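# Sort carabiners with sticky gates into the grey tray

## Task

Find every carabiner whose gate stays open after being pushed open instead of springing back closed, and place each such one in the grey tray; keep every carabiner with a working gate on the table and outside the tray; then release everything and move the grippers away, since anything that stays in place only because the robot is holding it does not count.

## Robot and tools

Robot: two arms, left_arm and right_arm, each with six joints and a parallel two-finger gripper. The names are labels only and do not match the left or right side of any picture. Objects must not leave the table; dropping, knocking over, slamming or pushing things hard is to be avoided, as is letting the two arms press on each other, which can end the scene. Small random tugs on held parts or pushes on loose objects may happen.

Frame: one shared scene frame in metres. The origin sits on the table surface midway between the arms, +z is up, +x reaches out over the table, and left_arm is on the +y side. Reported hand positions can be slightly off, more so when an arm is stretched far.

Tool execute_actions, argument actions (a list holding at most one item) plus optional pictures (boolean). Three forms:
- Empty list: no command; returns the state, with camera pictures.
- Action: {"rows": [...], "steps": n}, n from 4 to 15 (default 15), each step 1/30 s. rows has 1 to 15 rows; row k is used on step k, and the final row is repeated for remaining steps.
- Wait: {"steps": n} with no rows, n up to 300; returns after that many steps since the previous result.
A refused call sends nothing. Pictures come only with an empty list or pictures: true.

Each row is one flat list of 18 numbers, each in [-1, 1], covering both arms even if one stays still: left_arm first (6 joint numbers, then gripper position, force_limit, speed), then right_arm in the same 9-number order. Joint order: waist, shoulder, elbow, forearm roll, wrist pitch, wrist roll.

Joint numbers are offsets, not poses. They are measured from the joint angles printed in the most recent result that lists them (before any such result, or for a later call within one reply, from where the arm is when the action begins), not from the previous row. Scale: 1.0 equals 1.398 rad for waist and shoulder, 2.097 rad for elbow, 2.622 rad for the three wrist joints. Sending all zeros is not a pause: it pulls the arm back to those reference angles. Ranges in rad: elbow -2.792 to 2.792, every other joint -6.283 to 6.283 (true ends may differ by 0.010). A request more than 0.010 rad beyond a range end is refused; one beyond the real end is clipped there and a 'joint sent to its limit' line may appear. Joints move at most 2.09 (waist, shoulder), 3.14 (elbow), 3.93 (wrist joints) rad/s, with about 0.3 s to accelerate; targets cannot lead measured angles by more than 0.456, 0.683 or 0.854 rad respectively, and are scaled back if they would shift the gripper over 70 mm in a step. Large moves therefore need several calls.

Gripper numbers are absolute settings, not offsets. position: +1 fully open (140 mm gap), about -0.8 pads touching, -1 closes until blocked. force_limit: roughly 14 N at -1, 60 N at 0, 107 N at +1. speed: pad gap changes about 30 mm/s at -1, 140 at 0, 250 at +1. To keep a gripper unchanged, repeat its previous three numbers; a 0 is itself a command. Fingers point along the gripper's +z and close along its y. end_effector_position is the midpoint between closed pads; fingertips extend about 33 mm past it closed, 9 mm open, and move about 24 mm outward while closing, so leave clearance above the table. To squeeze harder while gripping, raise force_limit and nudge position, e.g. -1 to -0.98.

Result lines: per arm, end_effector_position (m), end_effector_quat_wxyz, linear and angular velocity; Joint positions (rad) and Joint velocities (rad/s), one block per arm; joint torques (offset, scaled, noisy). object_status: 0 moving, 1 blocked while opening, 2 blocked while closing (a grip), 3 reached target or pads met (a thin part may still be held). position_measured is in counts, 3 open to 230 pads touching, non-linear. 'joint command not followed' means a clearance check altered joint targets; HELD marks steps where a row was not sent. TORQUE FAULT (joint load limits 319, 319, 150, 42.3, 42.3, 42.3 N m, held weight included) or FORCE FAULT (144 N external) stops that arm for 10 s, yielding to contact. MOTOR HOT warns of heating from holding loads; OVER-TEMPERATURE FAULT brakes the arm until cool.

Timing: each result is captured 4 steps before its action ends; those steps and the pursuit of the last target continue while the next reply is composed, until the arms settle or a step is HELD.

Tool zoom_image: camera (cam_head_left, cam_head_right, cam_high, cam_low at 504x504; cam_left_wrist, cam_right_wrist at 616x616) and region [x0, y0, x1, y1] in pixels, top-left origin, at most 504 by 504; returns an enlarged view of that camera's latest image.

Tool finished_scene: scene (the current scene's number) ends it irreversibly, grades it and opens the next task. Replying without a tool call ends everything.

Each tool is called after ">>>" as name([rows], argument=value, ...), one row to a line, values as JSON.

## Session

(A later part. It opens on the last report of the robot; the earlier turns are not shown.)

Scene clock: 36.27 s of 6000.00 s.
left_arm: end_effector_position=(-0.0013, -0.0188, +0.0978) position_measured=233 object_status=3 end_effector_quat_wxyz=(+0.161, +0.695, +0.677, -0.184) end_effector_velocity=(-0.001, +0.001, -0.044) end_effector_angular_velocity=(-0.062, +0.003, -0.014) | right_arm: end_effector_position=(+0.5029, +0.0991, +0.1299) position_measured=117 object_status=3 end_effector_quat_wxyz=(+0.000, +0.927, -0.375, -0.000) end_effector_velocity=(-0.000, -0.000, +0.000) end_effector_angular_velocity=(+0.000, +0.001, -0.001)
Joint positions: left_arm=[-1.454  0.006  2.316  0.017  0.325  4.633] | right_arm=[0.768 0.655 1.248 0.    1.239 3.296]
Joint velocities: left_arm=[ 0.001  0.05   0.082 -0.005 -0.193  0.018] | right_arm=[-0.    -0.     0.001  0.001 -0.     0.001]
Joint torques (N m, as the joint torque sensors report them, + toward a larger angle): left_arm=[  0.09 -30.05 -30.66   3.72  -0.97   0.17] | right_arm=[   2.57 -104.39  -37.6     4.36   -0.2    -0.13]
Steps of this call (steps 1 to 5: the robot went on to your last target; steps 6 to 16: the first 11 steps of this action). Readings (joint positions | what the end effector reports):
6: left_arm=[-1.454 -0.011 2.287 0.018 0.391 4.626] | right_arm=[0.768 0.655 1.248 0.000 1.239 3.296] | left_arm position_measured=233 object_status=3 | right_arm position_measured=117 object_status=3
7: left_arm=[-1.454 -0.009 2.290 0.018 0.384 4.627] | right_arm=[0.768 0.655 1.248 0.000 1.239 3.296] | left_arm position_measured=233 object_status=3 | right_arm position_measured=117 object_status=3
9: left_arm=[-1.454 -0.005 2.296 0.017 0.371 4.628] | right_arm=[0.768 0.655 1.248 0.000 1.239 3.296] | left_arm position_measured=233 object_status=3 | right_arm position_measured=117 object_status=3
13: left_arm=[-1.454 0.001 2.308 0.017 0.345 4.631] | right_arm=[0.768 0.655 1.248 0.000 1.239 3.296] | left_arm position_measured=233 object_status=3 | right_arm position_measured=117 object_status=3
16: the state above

>>> execute_actions([
  {"steps":75},
], pictures=true)

Scene clock: 38.77 s of 6000.00 s.
left_arm: end_effector_position=(-0.0046, -0.0309, +0.0476) position_measured=233 object_status=3 end_effector_quat_wxyz=(+0.235, +0.680, +0.641, -0.267) end_effector_velocity=(+0.001, -0.004, -0.006) end_effector_angular_velocity=(-0.104, +0.006, -0.003) | right_arm: end_effector_position=(+0.5029, +0.0991, +0.1299) position_measured=117 object_status=3 end_effector_quat_wxyz=(+0.000, +0.927, -0.375, -0.000) end_effector_velocity=(+0.000, -0.000, -0.001) end_effector_angular_velocity=(-0.001, +0.000, +0.000)
Joint positions: left_arm=[-1.454  0.103  2.478  0.009 -0.167  4.669] | right_arm=[0.768 0.655 1.248 0.    1.239 3.296]
Joint velocities: left_arm=[ 0.003  0.034  0.055 -0.004 -0.193  0.011] | right_arm=[-0.  0.  0. -0. -0. -0.]
Joint torques (N m, as the joint torque sensors report them, + toward a larger angle): left_arm=[ -0.78 -36.07 -22.13   3.2   -1.29  -0.18] | right_arm=[   2.49 -103.88  -38.51    4.35   -0.33   -0.13]
Kept back: nothing.
Steps of this call (steps 1 to 4: the last 4 steps of your previous action; steps 5 to 75: the robot went on to your last target). Readings (joint positions | what the end effector reports):
1: left_arm=[-1.454 0.008 2.319 0.016 0.319 4.633] | right_arm=[0.768 0.655 1.248 0.000 1.239 3.296] | left_arm position_measured=233 object_status=3 | right_arm position_measured=117 object_status=3
2: left_arm=[-1.454 0.010 2.322 0.016 0.312 4.634] | right_arm=[0.768 0.655 1.248 0.000 1.239 3.296] | left_arm position_measured=233 object_status=3 | right_arm position_measured=117 object_status=3
4: left_arm=[-1.454 0.013 2.327 0.016 0.299 4.635] | right_arm=[0.768 0.655 1.248 0.000 1.239 3.296] | left_arm position_measured=233 object_status=3 | right_arm position_measured=117 object_status=3
8: left_arm=[-1.454 0.019 2.338 0.016 0.273 4.638] | right_arm=[0.768 0.655 1.248 0.000 1.239 3.296] | left_arm position_measured=233 object_status=3 | right_arm position_measured=117 object_status=3
75: the state above

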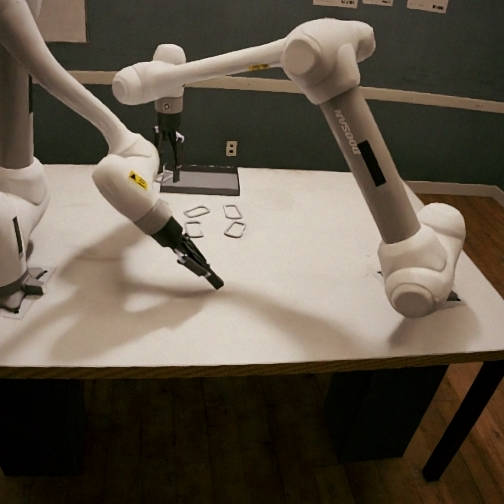

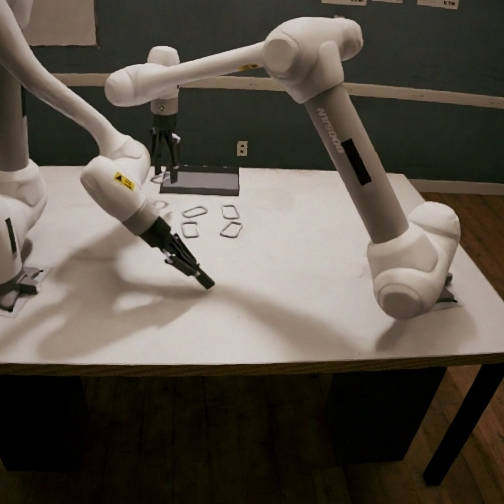

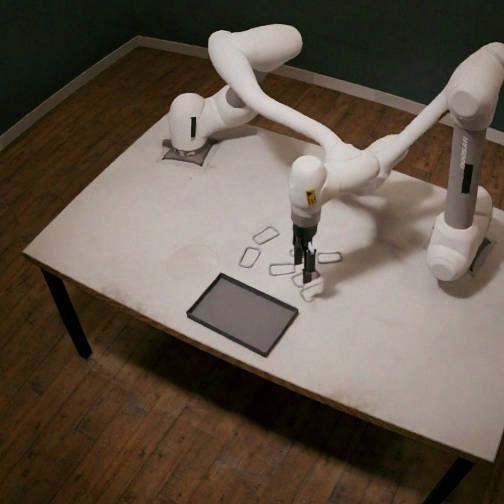

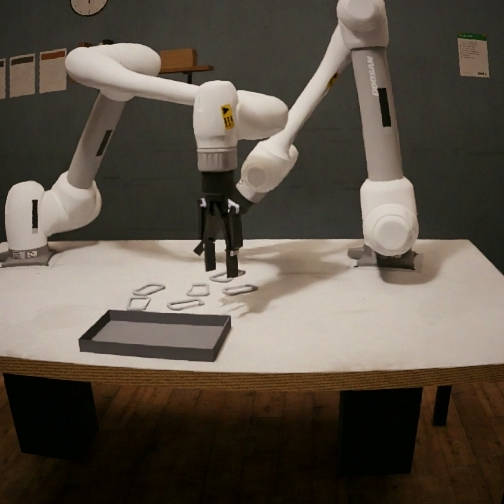

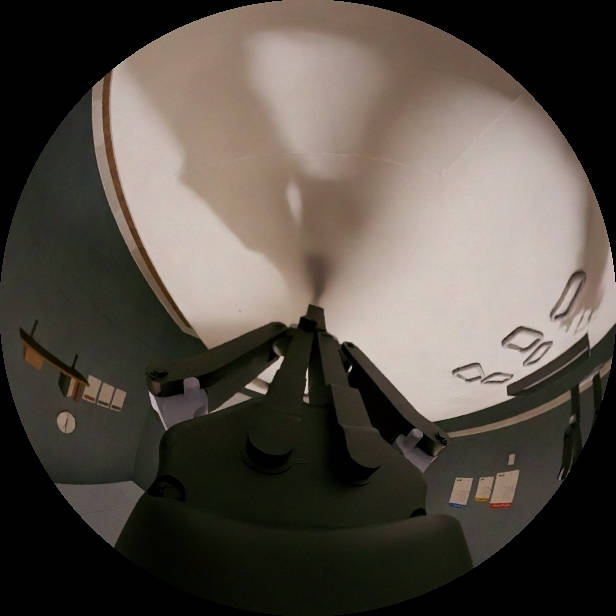

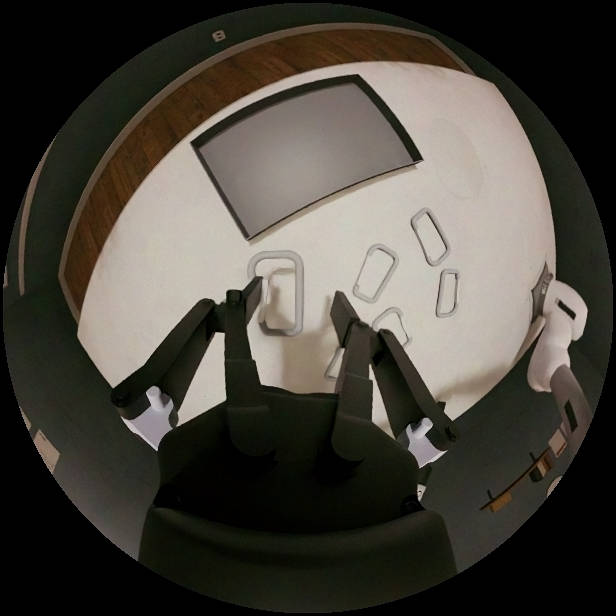

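>>> execute_actions([
  {"rows":[[0,0.085,0.091,-0.003,-0.26,0.016,-0.9,0,0,0,0,0,0,0,0,0.1,-0.3,0]],"steps":15},
])

>>> execute_actions([
  {"steps":40},
])

Scene clock: 39.40 s of 6000.00 s.
left_arm: end_effector_position=(-0.0050, -0.0330, +0.0456) position_measured=233 object_status=3 end_effector_quat_wxyz=(+0.256, +0.673, +0.631, -0.291) end_effector_velocity=(-0.002, -0.002, -0.001) end_effector_angular_velocity=(-0.107, +0.004, -0.008) | right_arm: end_effector_position=(+0.5029, +0.0991, +0.1299) position_measured=117 object_status=3 end_effector_quat_wxyz=(+0.000, +0.927, -0.375, -0.000) end_effector_velocity=(-0.000, +0.000, +0.000) end_effector_angular_velocity=(+0.000, -0.001, +0.001)
Joint positions: left_arm=[-1.454  0.124  2.513  0.008 -0.291  4.677] | right_arm=[0.768 0.655 1.248 0.    1.239 3.296]
Joint velocities: left_arm=[-0.002  0.033  0.054 -0.002 -0.194  0.011] | right_arm=[ 0.001 -0.     0.    -0.    -0.    -0.   ]
Joint torques (N m, as the joint torque sensors report them, + toward a larger angle): left_arm=[ -0.29 -33.31 -20.62   2.96  -1.52  -0.17] | right_arm=[   3.42 -104.13  -37.91    4.08   -0.12   -0.25]
Steps of this call (steps 1 to 8: the robot went on to your last target; steps 9 to 19: the first 11 steps of this action). Readings (joint positions | what the end effector reports):
9: left_arm=[-1.454 0.113 2.495 0.008 -0.226 4.673] | right_arm=[0.768 0.655 1.248 0.000 1.239 3.296] | left_arm position_measured=233 object_status=3 | right_arm position_measured=117 object_status=3
10: left_arm=[-1.454 0.114 2.497 0.008 -0.232 4.673] | right_arm=[0.768 0.655 1.248 0.000 1.239 3.296] | left_arm position_measured=233 object_status=3 | right_arm position_measured=117 object_status=3
12: left_arm=[-1.454 0.116 2.500 0.008 -0.245 4.674] | right_arm=[0.768 0.655 1.248 0.000 1.239 3.296] | left_arm position_measured=233 object_status=3 | right_arm position_measured=117 object_status=3
16: left_arm=[-1.454 0.121 2.508 0.008 -0.272 4.675] | right_arm=[0.768 0.655 1.248 0.000 1.239 3.296] | left_arm position_measured=233 object_status=3 | right_arm position_measured=117 object_status=3
19: the state above

Scene clock: 40.73 s of 6000.00 s.
left_arm: end_effector_position=(-0.0050, -0.0319, +0.0491) position_measured=233 object_status=3 end_effector_quat_wxyz=(+0.301, +0.655, +0.606, -0.337) end_effector_velocity=(+0.001, +0.004, +0.007) end_effector_angular_velocity=(-0.106, +0.002, -0.005) | right_arm: end_effector_position=(+0.5029, +0.0991, +0.1299) position_measured=117 object_status=3 end_effector_quat_wxyz=(+0.000, +0.927, -0.375, -0.000) end_effector_velocity=(-0.000, +0.000, +0.000) end_effector_angular_velocity=(-0.000, -0.001, +0.001)
Joint positions: left_arm=[-1.454  0.17   2.586  0.005 -0.554  4.693] | right_arm=[0.768 0.655 1.248 0.    1.239 3.296]
Joint velocities: left_arm=[ 0.001  0.034  0.054 -0.002 -0.194  0.012] | right_arm=[ 0.    -0.     0.    -0.001 -0.    -0.   ]
Joint torques (N m, as the joint torque sensors report them, + toward a larger angle): left_arm=[ -0.46 -32.41 -17.74   2.45  -2.14   0.13] | right_arm=[   4.06 -104.55  -38.12    4.28   -0.34   -0.19]
Kept back: nothing.
Steps of this call (steps 1 to 4: the last 4 steps of your previous action; steps 5 to 40: the robot went on to your last target). Readings (joint positions | what the end effector reports):
1: left_arm=[-1.454 0.125 2.515 0.007 -0.298 4.677] | right_arm=[0.768 0.655 1.248 0.000 1.239 3.296] | left_arm position_measured=233 object_status=3 | right_arm position_measured=117 object_status=3
2: left_arm=[-1.454 0.126 2.517 0.007 -0.304 4.678] | right_arm=[0.768 0.655 1.248 0.000 1.239 3.296] | left_arm position_measured=233 object_status=3 | right_arm position_measured=117 object_status=3
4: left_arm=[-1.454 0.129 2.521 0.007 -0.318 4.678] | right_arm=[0.768 0.655 1.248 0.000 1.239 3.296] | left_arm position_measured=233 object_status=3 | right_arm position_measured=117 object_status=3
8: left_arm=[-1.454 0.133 2.528 0.007 -0.344 4.680] | right_arm=[0.768 0.655 1.248 0.000 1.239 3.296] | left_arm position_measured=233 object_status=3 | right_arm position_measured=117 object_status=3
40: the state above

>>> execute_actions([
  {"rows":[[0.611,0,0,0,0,0,-0.9,0,0,-0.0448,-0.0116,0.0131,0,-0.0045,-0.024,0.1,-0.3,0]],"steps":15},
])

>>> execute_actions([
  {"steps":20},
], pictures=true)

Scene clock: 41.33 s of 6000.00 s.
left_arm: end_effector_position=(+0.0291, -0.0307, +0.0511) position_measured=233 object_status=3 end_effector_quat_wxyz=(+0.321, +0.633, +0.619, -0.338) end_effector_velocity=(+0.129, +0.002, +0.000) end_effector_angular_velocity=(+0.014, +0.000, +0.223) | right_arm: end_effector_position=(+0.5428, +0.0595, +0.1300) position_measured=117 object_status=3 end_effector_quat_wxyz=(-0.000, +0.927, -0.375, -0.000) end_effector_velocity=(+0.005, -0.005, +0.001) end_effector_angular_velocity=(+0.000, +0.000, +0.002)
Joint positions: left_arm=[-1.396  0.18   2.602  0.004 -0.61   4.696] | right_arm=[0.706 0.639 1.275 0.    1.228 3.234]
Joint velocities: left_arm=[ 0.221 -0.008 -0.008 -0.002  0.03   0.   ] | right_arm=[-0.008 -0.003  0.004  0.    -0.001 -0.01 ]
Joint torques (N m, as the joint torque sensors report them, + toward a larger angle): left_arm=[ -1.16 -35.95 -15.42   2.39  -1.78   0.1 ] | right_arm=[   5.69 -100.65  -39.05    4.2    -0.02   -0.61]
Steps of this call (steps 1 to 7: the robot went on to your last target; steps 8 to 18: the first 11 steps of this action). Readings (joint positions | what the end effector reports):
8: left_arm=[-1.454 0.179 2.601 0.004 -0.606 4.696] | right_arm=[0.768 0.655 1.248 0.000 1.239 3.296] | left_arm position_measured=233 object_status=3 | right_arm position_measured=117 object_status=3
9: left_arm=[-1.453 0.180 2.602 0.004 -0.611 4.696] | right_arm=[0.765 0.654 1.249 0.000 1.239 3.292] | left_arm position_measured=233 object_status=3 | right_arm position_measured=117 object_status=3
11: left_arm=[-1.444 0.181 2.603 0.004 -0.614 4.696] | right_arm=[0.739 0.647 1.261 0.000 1.234 3.266] | left_arm position_measured=233 object_status=3 | right_arm position_measured=117 object_status=3
15: left_arm=[-1.418 0.181 2.603 0.004 -0.613 4.696] | right_arm=[0.708 0.639 1.274 0.000 1.228 3.236] | left_arm position_measured=233 object_status=3 | right_arm position_measured=117 object_status=3
18: the state above

Scene clock: 42.00 s of 6000.00 s.
left_arm: end_effector_position=(+0.1166, -0.0224, +0.0504) position_measured=233 object_status=3 end_effector_quat_wxyz=(+0.342, +0.585, +0.667, -0.310) end_effector_velocity=(+0.129, +0.022, -0.001) end_effector_angular_velocity=(+0.011, +0.003, +0.227) | right_arm: end_effector_position=(+0.5433, +0.0590, +0.1300) position_measured=117 object_status=3 end_effector_quat_wxyz=(-0.000, +0.927, -0.375, -0.000) end_effector_velocity=(-0.001, +0.000, -0.000) end_effector_angular_velocity=(-0.000, +0.001, -0.000)
Joint positions: left_arm=[-1.245  0.177  2.597  0.004 -0.593  4.695] | right_arm=[0.706 0.638 1.275 0.    1.228 3.233]
Joint velocities: left_arm=[ 0.225 -0.004 -0.006 -0.     0.02  -0.003] | right_arm=[ 0.001 -0.     0.     0.     0.     0.001]
Joint torques (N m, as the joint torque sensors report them, + toward a larger angle): left_arm=[  2.07 -36.35 -16.83   2.39  -1.78   0.05] | right_arm=[   3.98 -103.93  -37.8     3.99   -0.11   -0.28]
Kept back: nothing.
Steps of this call (steps 1 to 4: the last 4 steps of your previous action; steps 5 to 20: the robot went on to your last target). Readings (joint positions | what the end effector reports):
1: left_arm=[-1.388 0.180 2.602 0.004 -0.609 4.696] | right_arm=[0.706 0.639 1.275 0.000 1.228 3.234] | left_arm position_measured=233 object_status=3 | right_arm position_measured=117 object_status=3
2: left_arm=[-1.381 0.180 2.602 0.004 -0.608 4.696] | right_arm=[0.706 0.638 1.275 0.000 1.228 3.233] | left_arm position_measured=233 object_status=3 | right_arm position_measured=117 object_status=3
4: left_arm=[-1.366 0.179 2.601 0.004 -0.606 4.696] | right_arm=[0.706 0.638 1.275 0.000 1.228 3.233] | left_arm position_measured=233 object_status=3 | right_arm position_measured=117 object_status=3
8: left_arm=[-1.336 0.179 2.600 0.004 -0.602 4.696] | right_arm=[0.706 0.638 1.275 0.000 1.228 3.233] | left_arm position_measured=233 object_status=3 | right_arm position_measured=117 object_status=3
20: the state above

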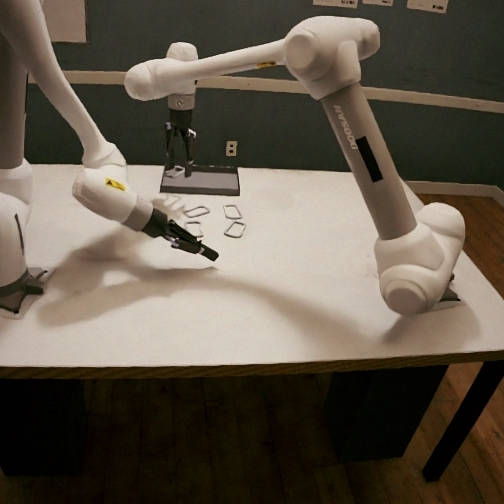

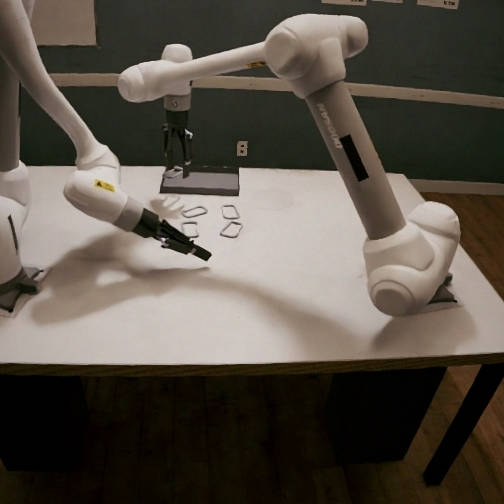

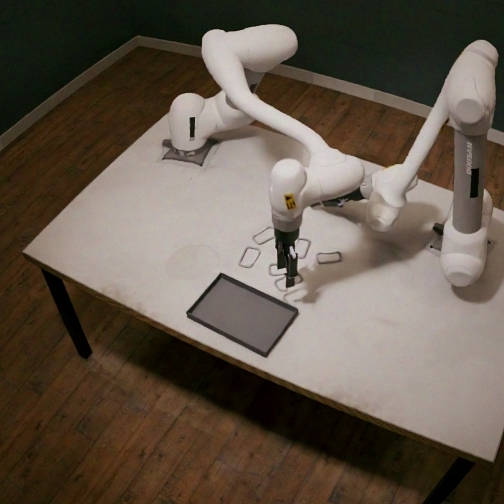

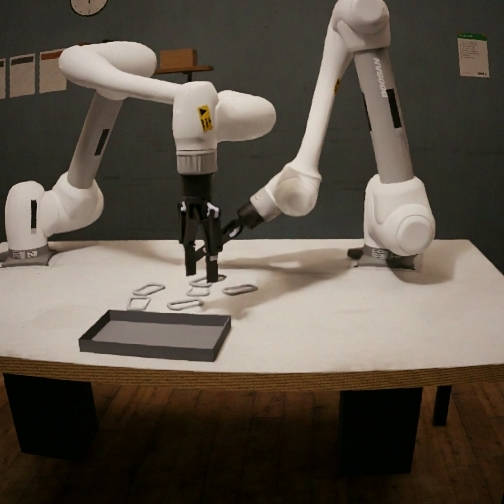

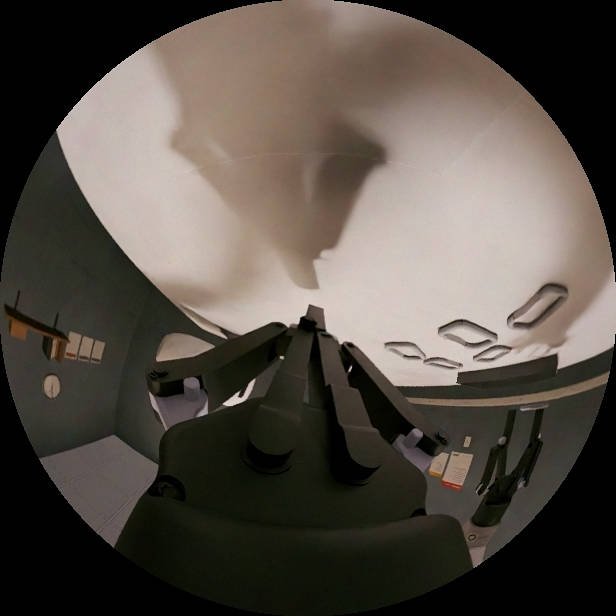

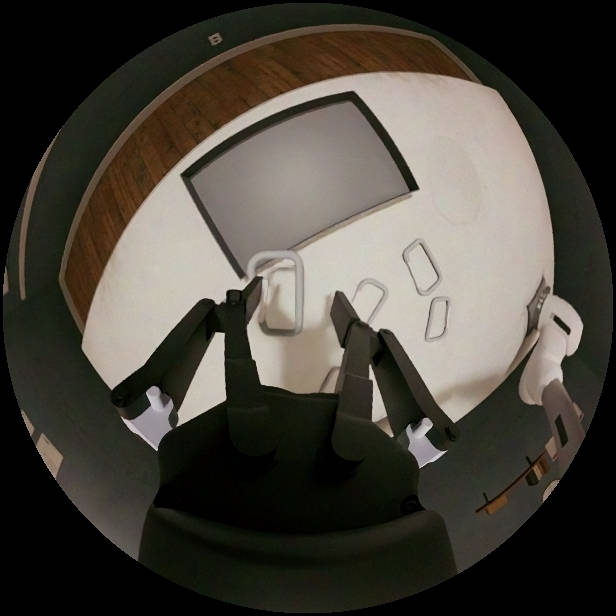

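>>> execute_actions([
  {"steps":85},
], pictures=true)

Scene clock: 44.83 s of 6000.00 s.
left_arm: end_effector_position=(+0.4394, +0.1507, +0.0491) position_measured=233 object_status=3 end_effector_quat_wxyz=(+0.414, +0.347, +0.821, -0.184) end_effector_velocity=(+0.046, +0.048, -0.000) end_effector_angular_velocity=(+0.003, +0.002, +0.114) | right_arm: end_effector_position=(+0.5433, +0.0590, +0.1300) position_measured=117 object_status=3 end_effector_quat_wxyz=(-0.000, +0.927, -0.375, -0.000) end_effector_velocity=(-0.000, -0.000, +0.001) end_effector_angular_velocity=(+0.001, -0.001, -0.000)
Joint positions: left_arm=[-0.607  0.17   2.587  0.005 -0.554  4.693] | right_arm=[0.706 0.638 1.275 0.    1.228 3.233]
Joint velocities: left_arm=[ 0.114 -0.001 -0.002  0.     0.006 -0.   ] | right_arm=[-0.    -0.001  0.     0.     0.     0.   ]
Joint torques (N m, as the joint torque sensors report them, + toward a larger angle): left_arm=[ -5.17 -31.83 -17.29   2.79  -1.34  -0.01] | right_arm=[   2.74 -102.96  -38.18    4.05   -0.34   -0.04]
Kept back: nothing.
Steps of this call (steps 1 to 85: the robot went on to your last target). Readings (joint positions | what the end effector reports):
1: left_arm=[-1.238 0.177 2.597 0.004 -0.592 4.695] | right_arm=[0.706 0.638 1.275 0.000 1.228 3.233] | left_arm position_measured=233 object_status=3 | right_arm position_measured=117 object_status=3
2: left_arm=[-1.230 0.177 2.597 0.004 -0.592 4.695] | right_arm=[0.706 0.638 1.275 0.000 1.228 3.233] | left_arm position_measured=233 object_status=3 | right_arm position_measured=117 object_status=3
4: left_arm=[-1.215 0.176 2.597 0.004 -0.590 4.695] | right_arm=[0.706 0.638 1.275 0.000 1.228 3.233] | left_arm position_measured=233 object_status=3 | right_arm position_measured=117 object_status=3
8: left_arm=[-1.185 0.176 2.596 0.004 -0.588 4.695] | right_arm=[0.706 0.638 1.275 0.000 1.228 3.233] | left_arm position_measured=233 object_status=3 | right_arm position_measured=117 object_status=3
85: the state above

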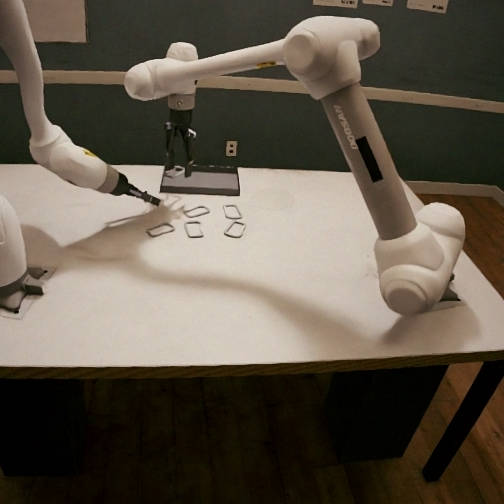

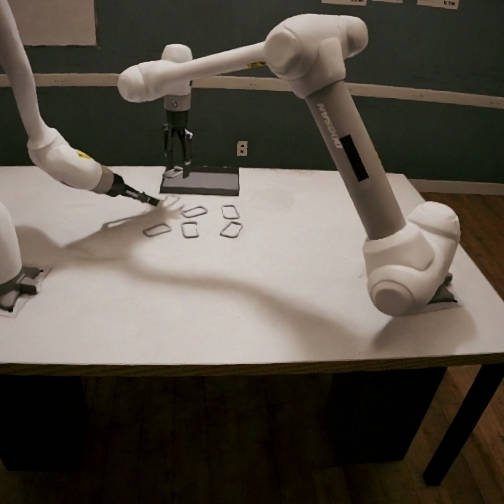

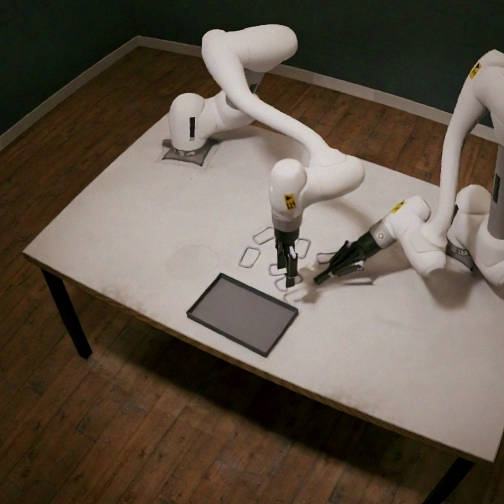

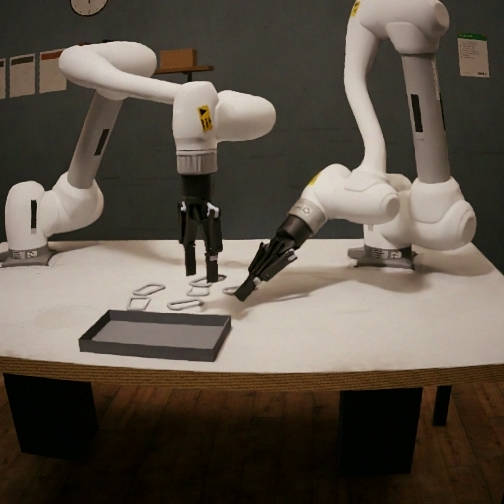

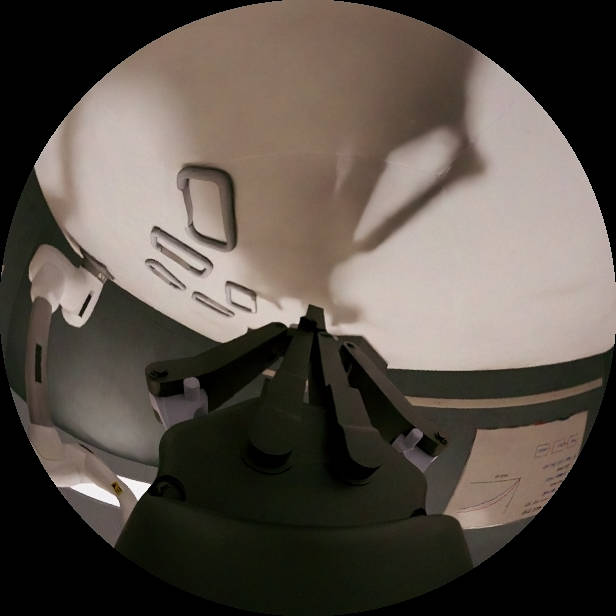

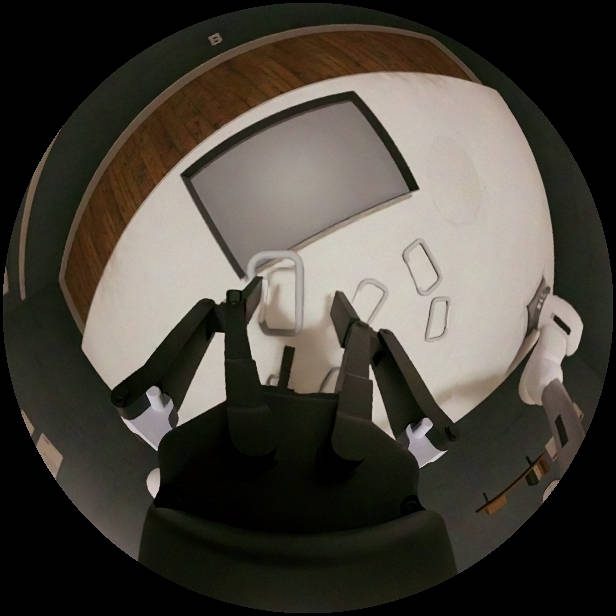

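>>> execute_actions([
  {"rows":[[0,0,0,0,0,0,-0.9,0,0,0.0292,0.0366,0.0173,0,-0.0331,0.016,0.1,-0.3,0]],"steps":15},
], pictures=true)

>>> zoom_image(camera="cam_right_wrist", region=[200, 200, 420, 420])

>>> zoom_image(camera="cam_low", region=[160, 220, 320, 340])

Scene clock: 45.50 s of 6000.00 s.
left_arm: end_effector_position=(+0.4394, +0.1508, +0.0490) position_measured=233 object_status=3 end_effector_quat_wxyz=(+0.413, +0.347, +0.821, -0.183) end_effector_velocity=(-0.000, +0.000, +0.001) end_effector_angular_velocity=(-0.001, -0.002, -0.001) | right_arm: end_effector_position=(+0.5177, +0.0850, +0.0661) position_measured=117 object_status=3 end_effector_quat_wxyz=(-0.000, +0.927, -0.375, -0.000) end_effector_velocity=(-0.004, +0.003, -0.010) end_effector_angular_velocity=(+0.000, -0.000, -0.001)
Joint positions: left_arm=[-0.606  0.17   2.587  0.005 -0.554  4.693] | right_arm=[0.746 0.689 1.311 0.001 1.142 3.275]
Joint velocities: left_arm=[-0.    -0.002  0.001  0.    -0.     0.001] | right_arm=[ 0.006  0.007  0.006 -0.    -0.014  0.007]
Joint torques (N m, as the joint torque sensors report them, + toward a larger angle): left_arm=[  1.   -33.27 -15.78   2.46  -1.76  -0.03] | right_arm=[   3.09 -104.56  -37.71    4.13    0.23   -0.42]
Steps of this call (steps 1 to 9: the robot went on to your last target; steps 10 to 20: the first 11 steps of this action). Readings (joint positions | what the end effector reports):
10: left_arm=[-0.600 0.170 2.586 0.005 -0.554 4.693] | right_arm=[0.706 0.638 1.275 0.000 1.227 3.233] | left_arm position_measured=233 object_status=3 | right_arm position_measured=117 object_status=3
11: left_arm=[-0.601 0.170 2.586 0.005 -0.554 4.693] | right_arm=[0.708 0.641 1.277 0.000 1.221 3.236] | left_arm position_measured=233 object_status=3 | right_arm position_measured=117 object_status=3
13: left_arm=[-0.604 0.170 2.586 0.005 -0.554 4.693] | right_arm=[0.726 0.664 1.295 0.001 1.182 3.255] | left_arm position_measured=233 object_status=3 | right_arm position_measured=117 object_status=3
17: left_arm=[-0.606 0.170 2.586 0.005 -0.554 4.693] | right_arm=[0.744 0.687 1.310 0.001 1.145 3.273] | left_arm position_measured=233 object_status=3 | right_arm position_measured=117 object_status=3
20: the state above

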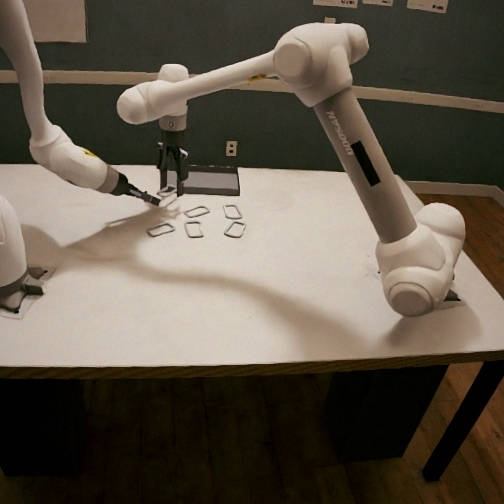

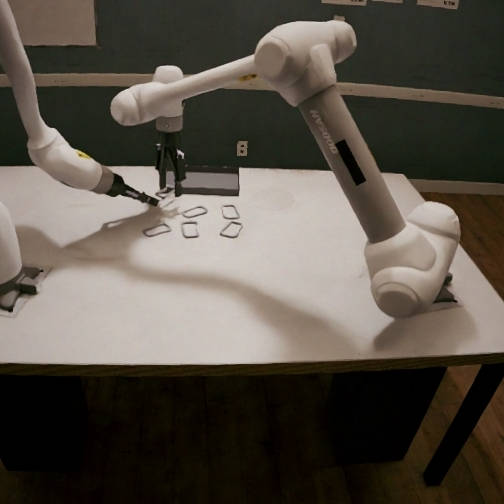

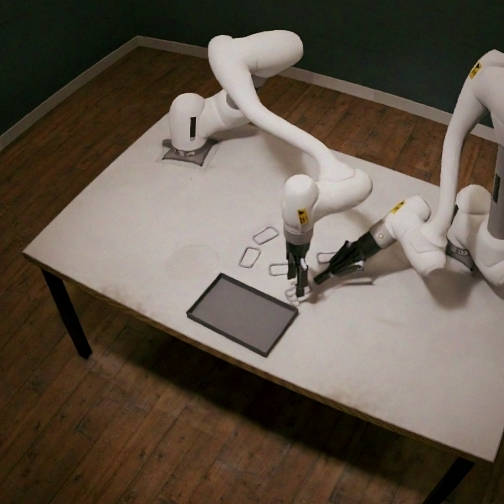

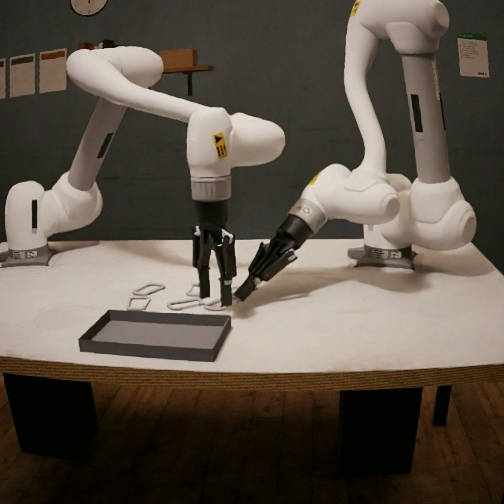

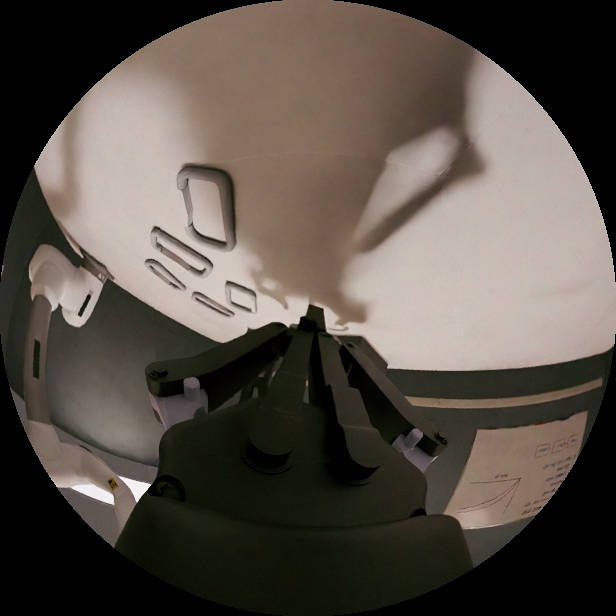

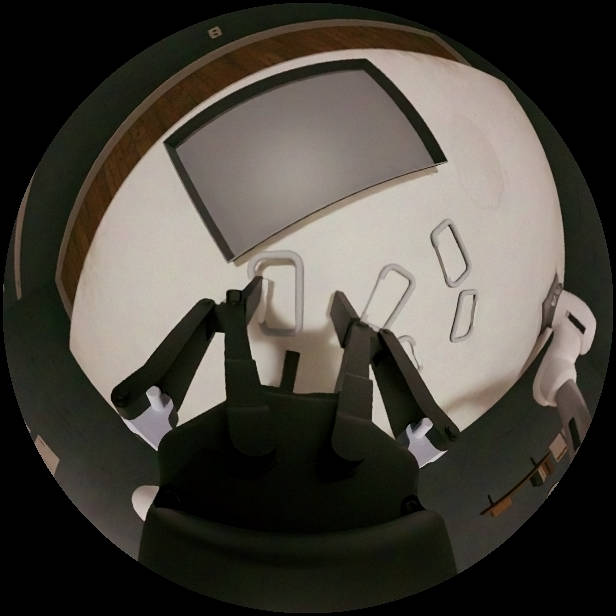

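Region (200, 200, 420, 420) of cam_right_wrist's 616x616 image, scaled by 2.291, with more detail than that image has.

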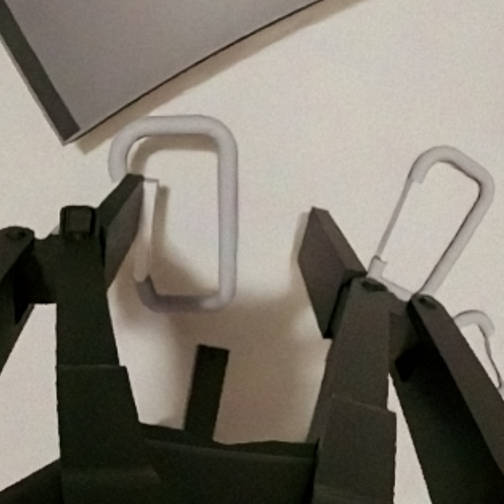

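Region (160, 220, 320, 340) of cam_low's 504x504 image, scaled by 3.150, with more detail than that image has; it fills the top 378 rows of this view, and the rest is white.

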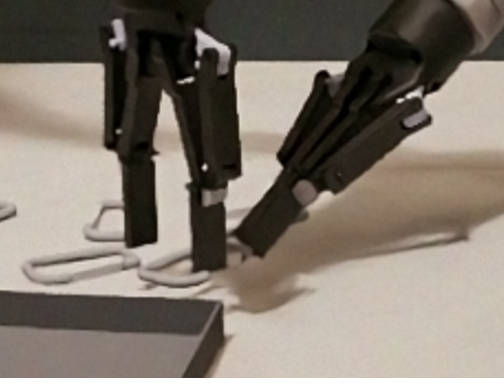

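>>> execute_actions([
  {"rows":[[0,0,0,0,0,0,-0.9,0,0,0.0273,0.0076,-0.0072,0,0.0017,0.0146,0.1,-0.3,0]],"steps":15},
], pictures=true)

>>> zoom_image(camera="cam_right_wrist", region=[200, 200, 420, 420])

>>> zoom_image(camera="cam_low", region=[160, 220, 320, 340])

Scene clock: 46.17 s of 6000.00 s.
left_arm: end_effector_position=(+0.4394, +0.1507, +0.0491) position_measured=233 object_status=3 end_effector_quat_wxyz=(+0.414, +0.347, +0.821, -0.184) end_effector_velocity=(+0.000, -0.000, -0.001) end_effector_angular_velocity=(+0.001, -0.000, -0.001) | right_arm: end_effector_position=(+0.4926, +0.1086, +0.0641) position_measured=117 object_status=3 end_effector_quat_wxyz=(-0.000, +0.927, -0.375, -0.000) end_effector_velocity=(-0.003, +0.003, +0.000) end_effector_angular_velocity=(+0.001, -0.000, -0.000)
Joint positions: left_arm=[-0.607  0.17   2.587  0.005 -0.554  4.693] | right_arm=[0.784 0.699 1.296 0.    1.146 3.313]
Joint velocities: left_arm=[-0.     0.001 -0.001  0.001 -0.     0.001] | right_arm=[ 0.004  0.001 -0.003  0.     0.001  0.004]
Joint torques (N m, as the joint torque sensors report them, + toward a larger angle): left_arm=[ -0.12 -33.54 -16.77   2.45  -1.95   0.09] | right_arm=[   0.57 -105.82  -36.85    4.06   -0.11   -0.01]
Steps of this call (steps 1 to 4: the last 4 steps of your previous action; steps 5 to 9: the robot went on to your last target; steps 10 to 20: the first 11 steps of this action). Readings (joint positions | what the end effector reports):
10: left_arm=[-0.607 0.170 2.587 0.005 -0.554 4.693] | right_arm=[0.746 0.690 1.311 0.001 1.141 3.275] | left_arm position_measured=233 object_status=3 | right_arm position_measured=117 object_status=3
11: left_arm=[-0.607 0.170 2.587 0.005 -0.554 4.693] | right_arm=[0.750 0.690 1.310 0.000 1.141 3.279] | left_arm position_measured=233 object_status=3 | right_arm position_measured=117 object_status=3
13: left_arm=[-0.607 0.170 2.587 0.005 -0.554 4.693] | right_arm=[0.769 0.696 1.302 0.000 1.144 3.298] | left_arm position_measured=233 object_status=3 | right_arm position_measured=117 object_status=3
17: left_arm=[-0.607 0.170 2.587 0.005 -0.554 4.693] | right_arm=[0.783 0.699 1.297 0.000 1.146 3.311] | left_arm position_measured=233 object_status=3 | right_arm position_measured=117 object_status=3
20: the state above

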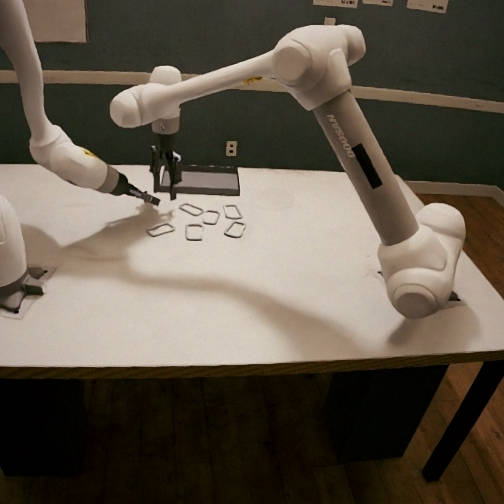

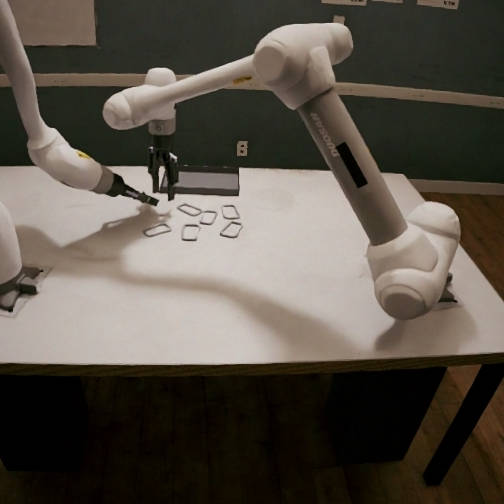

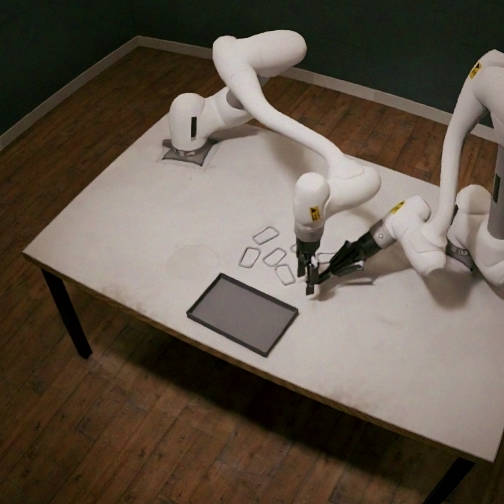

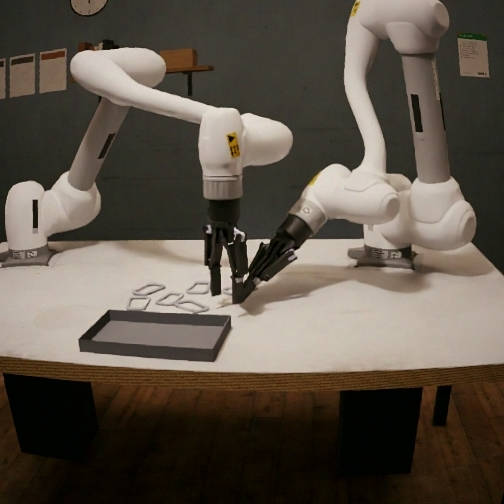

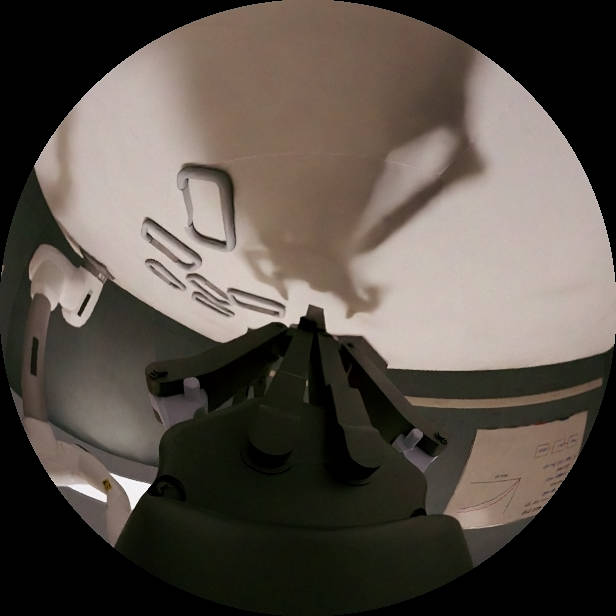

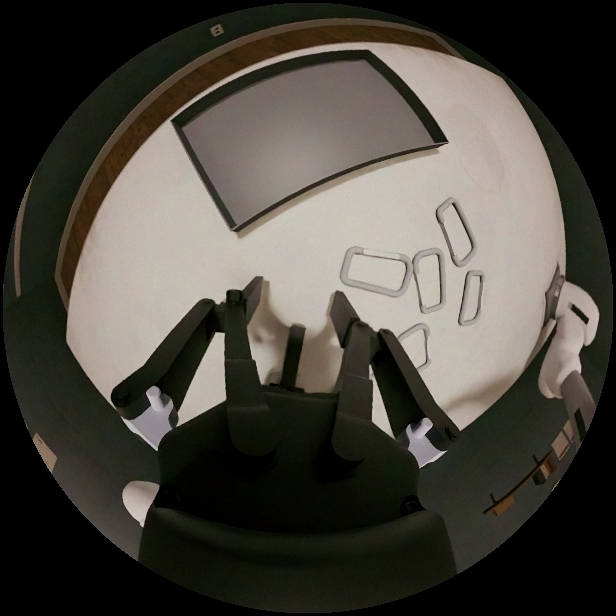

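Region (200, 200, 420, 420) of cam_right_wrist's 616x616 image, scaled by 2.291, with more detail than that image has.

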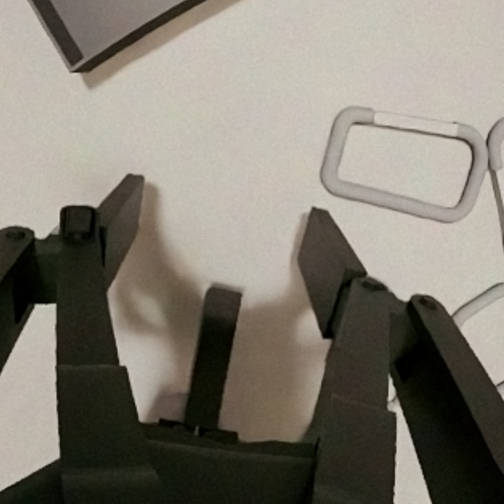

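Region (160, 220, 320, 340) of cam_low's 504x504 image, scaled by 3.150, with more detail than that image has; it fills the top 378 rows of this view, and the rest is white.

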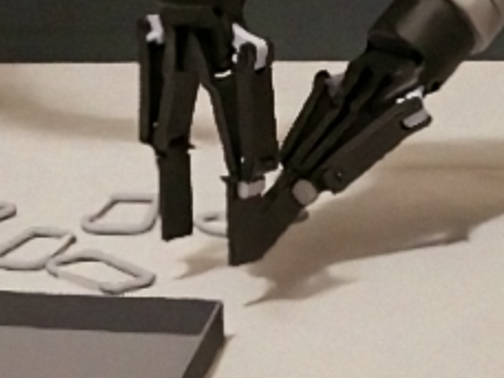

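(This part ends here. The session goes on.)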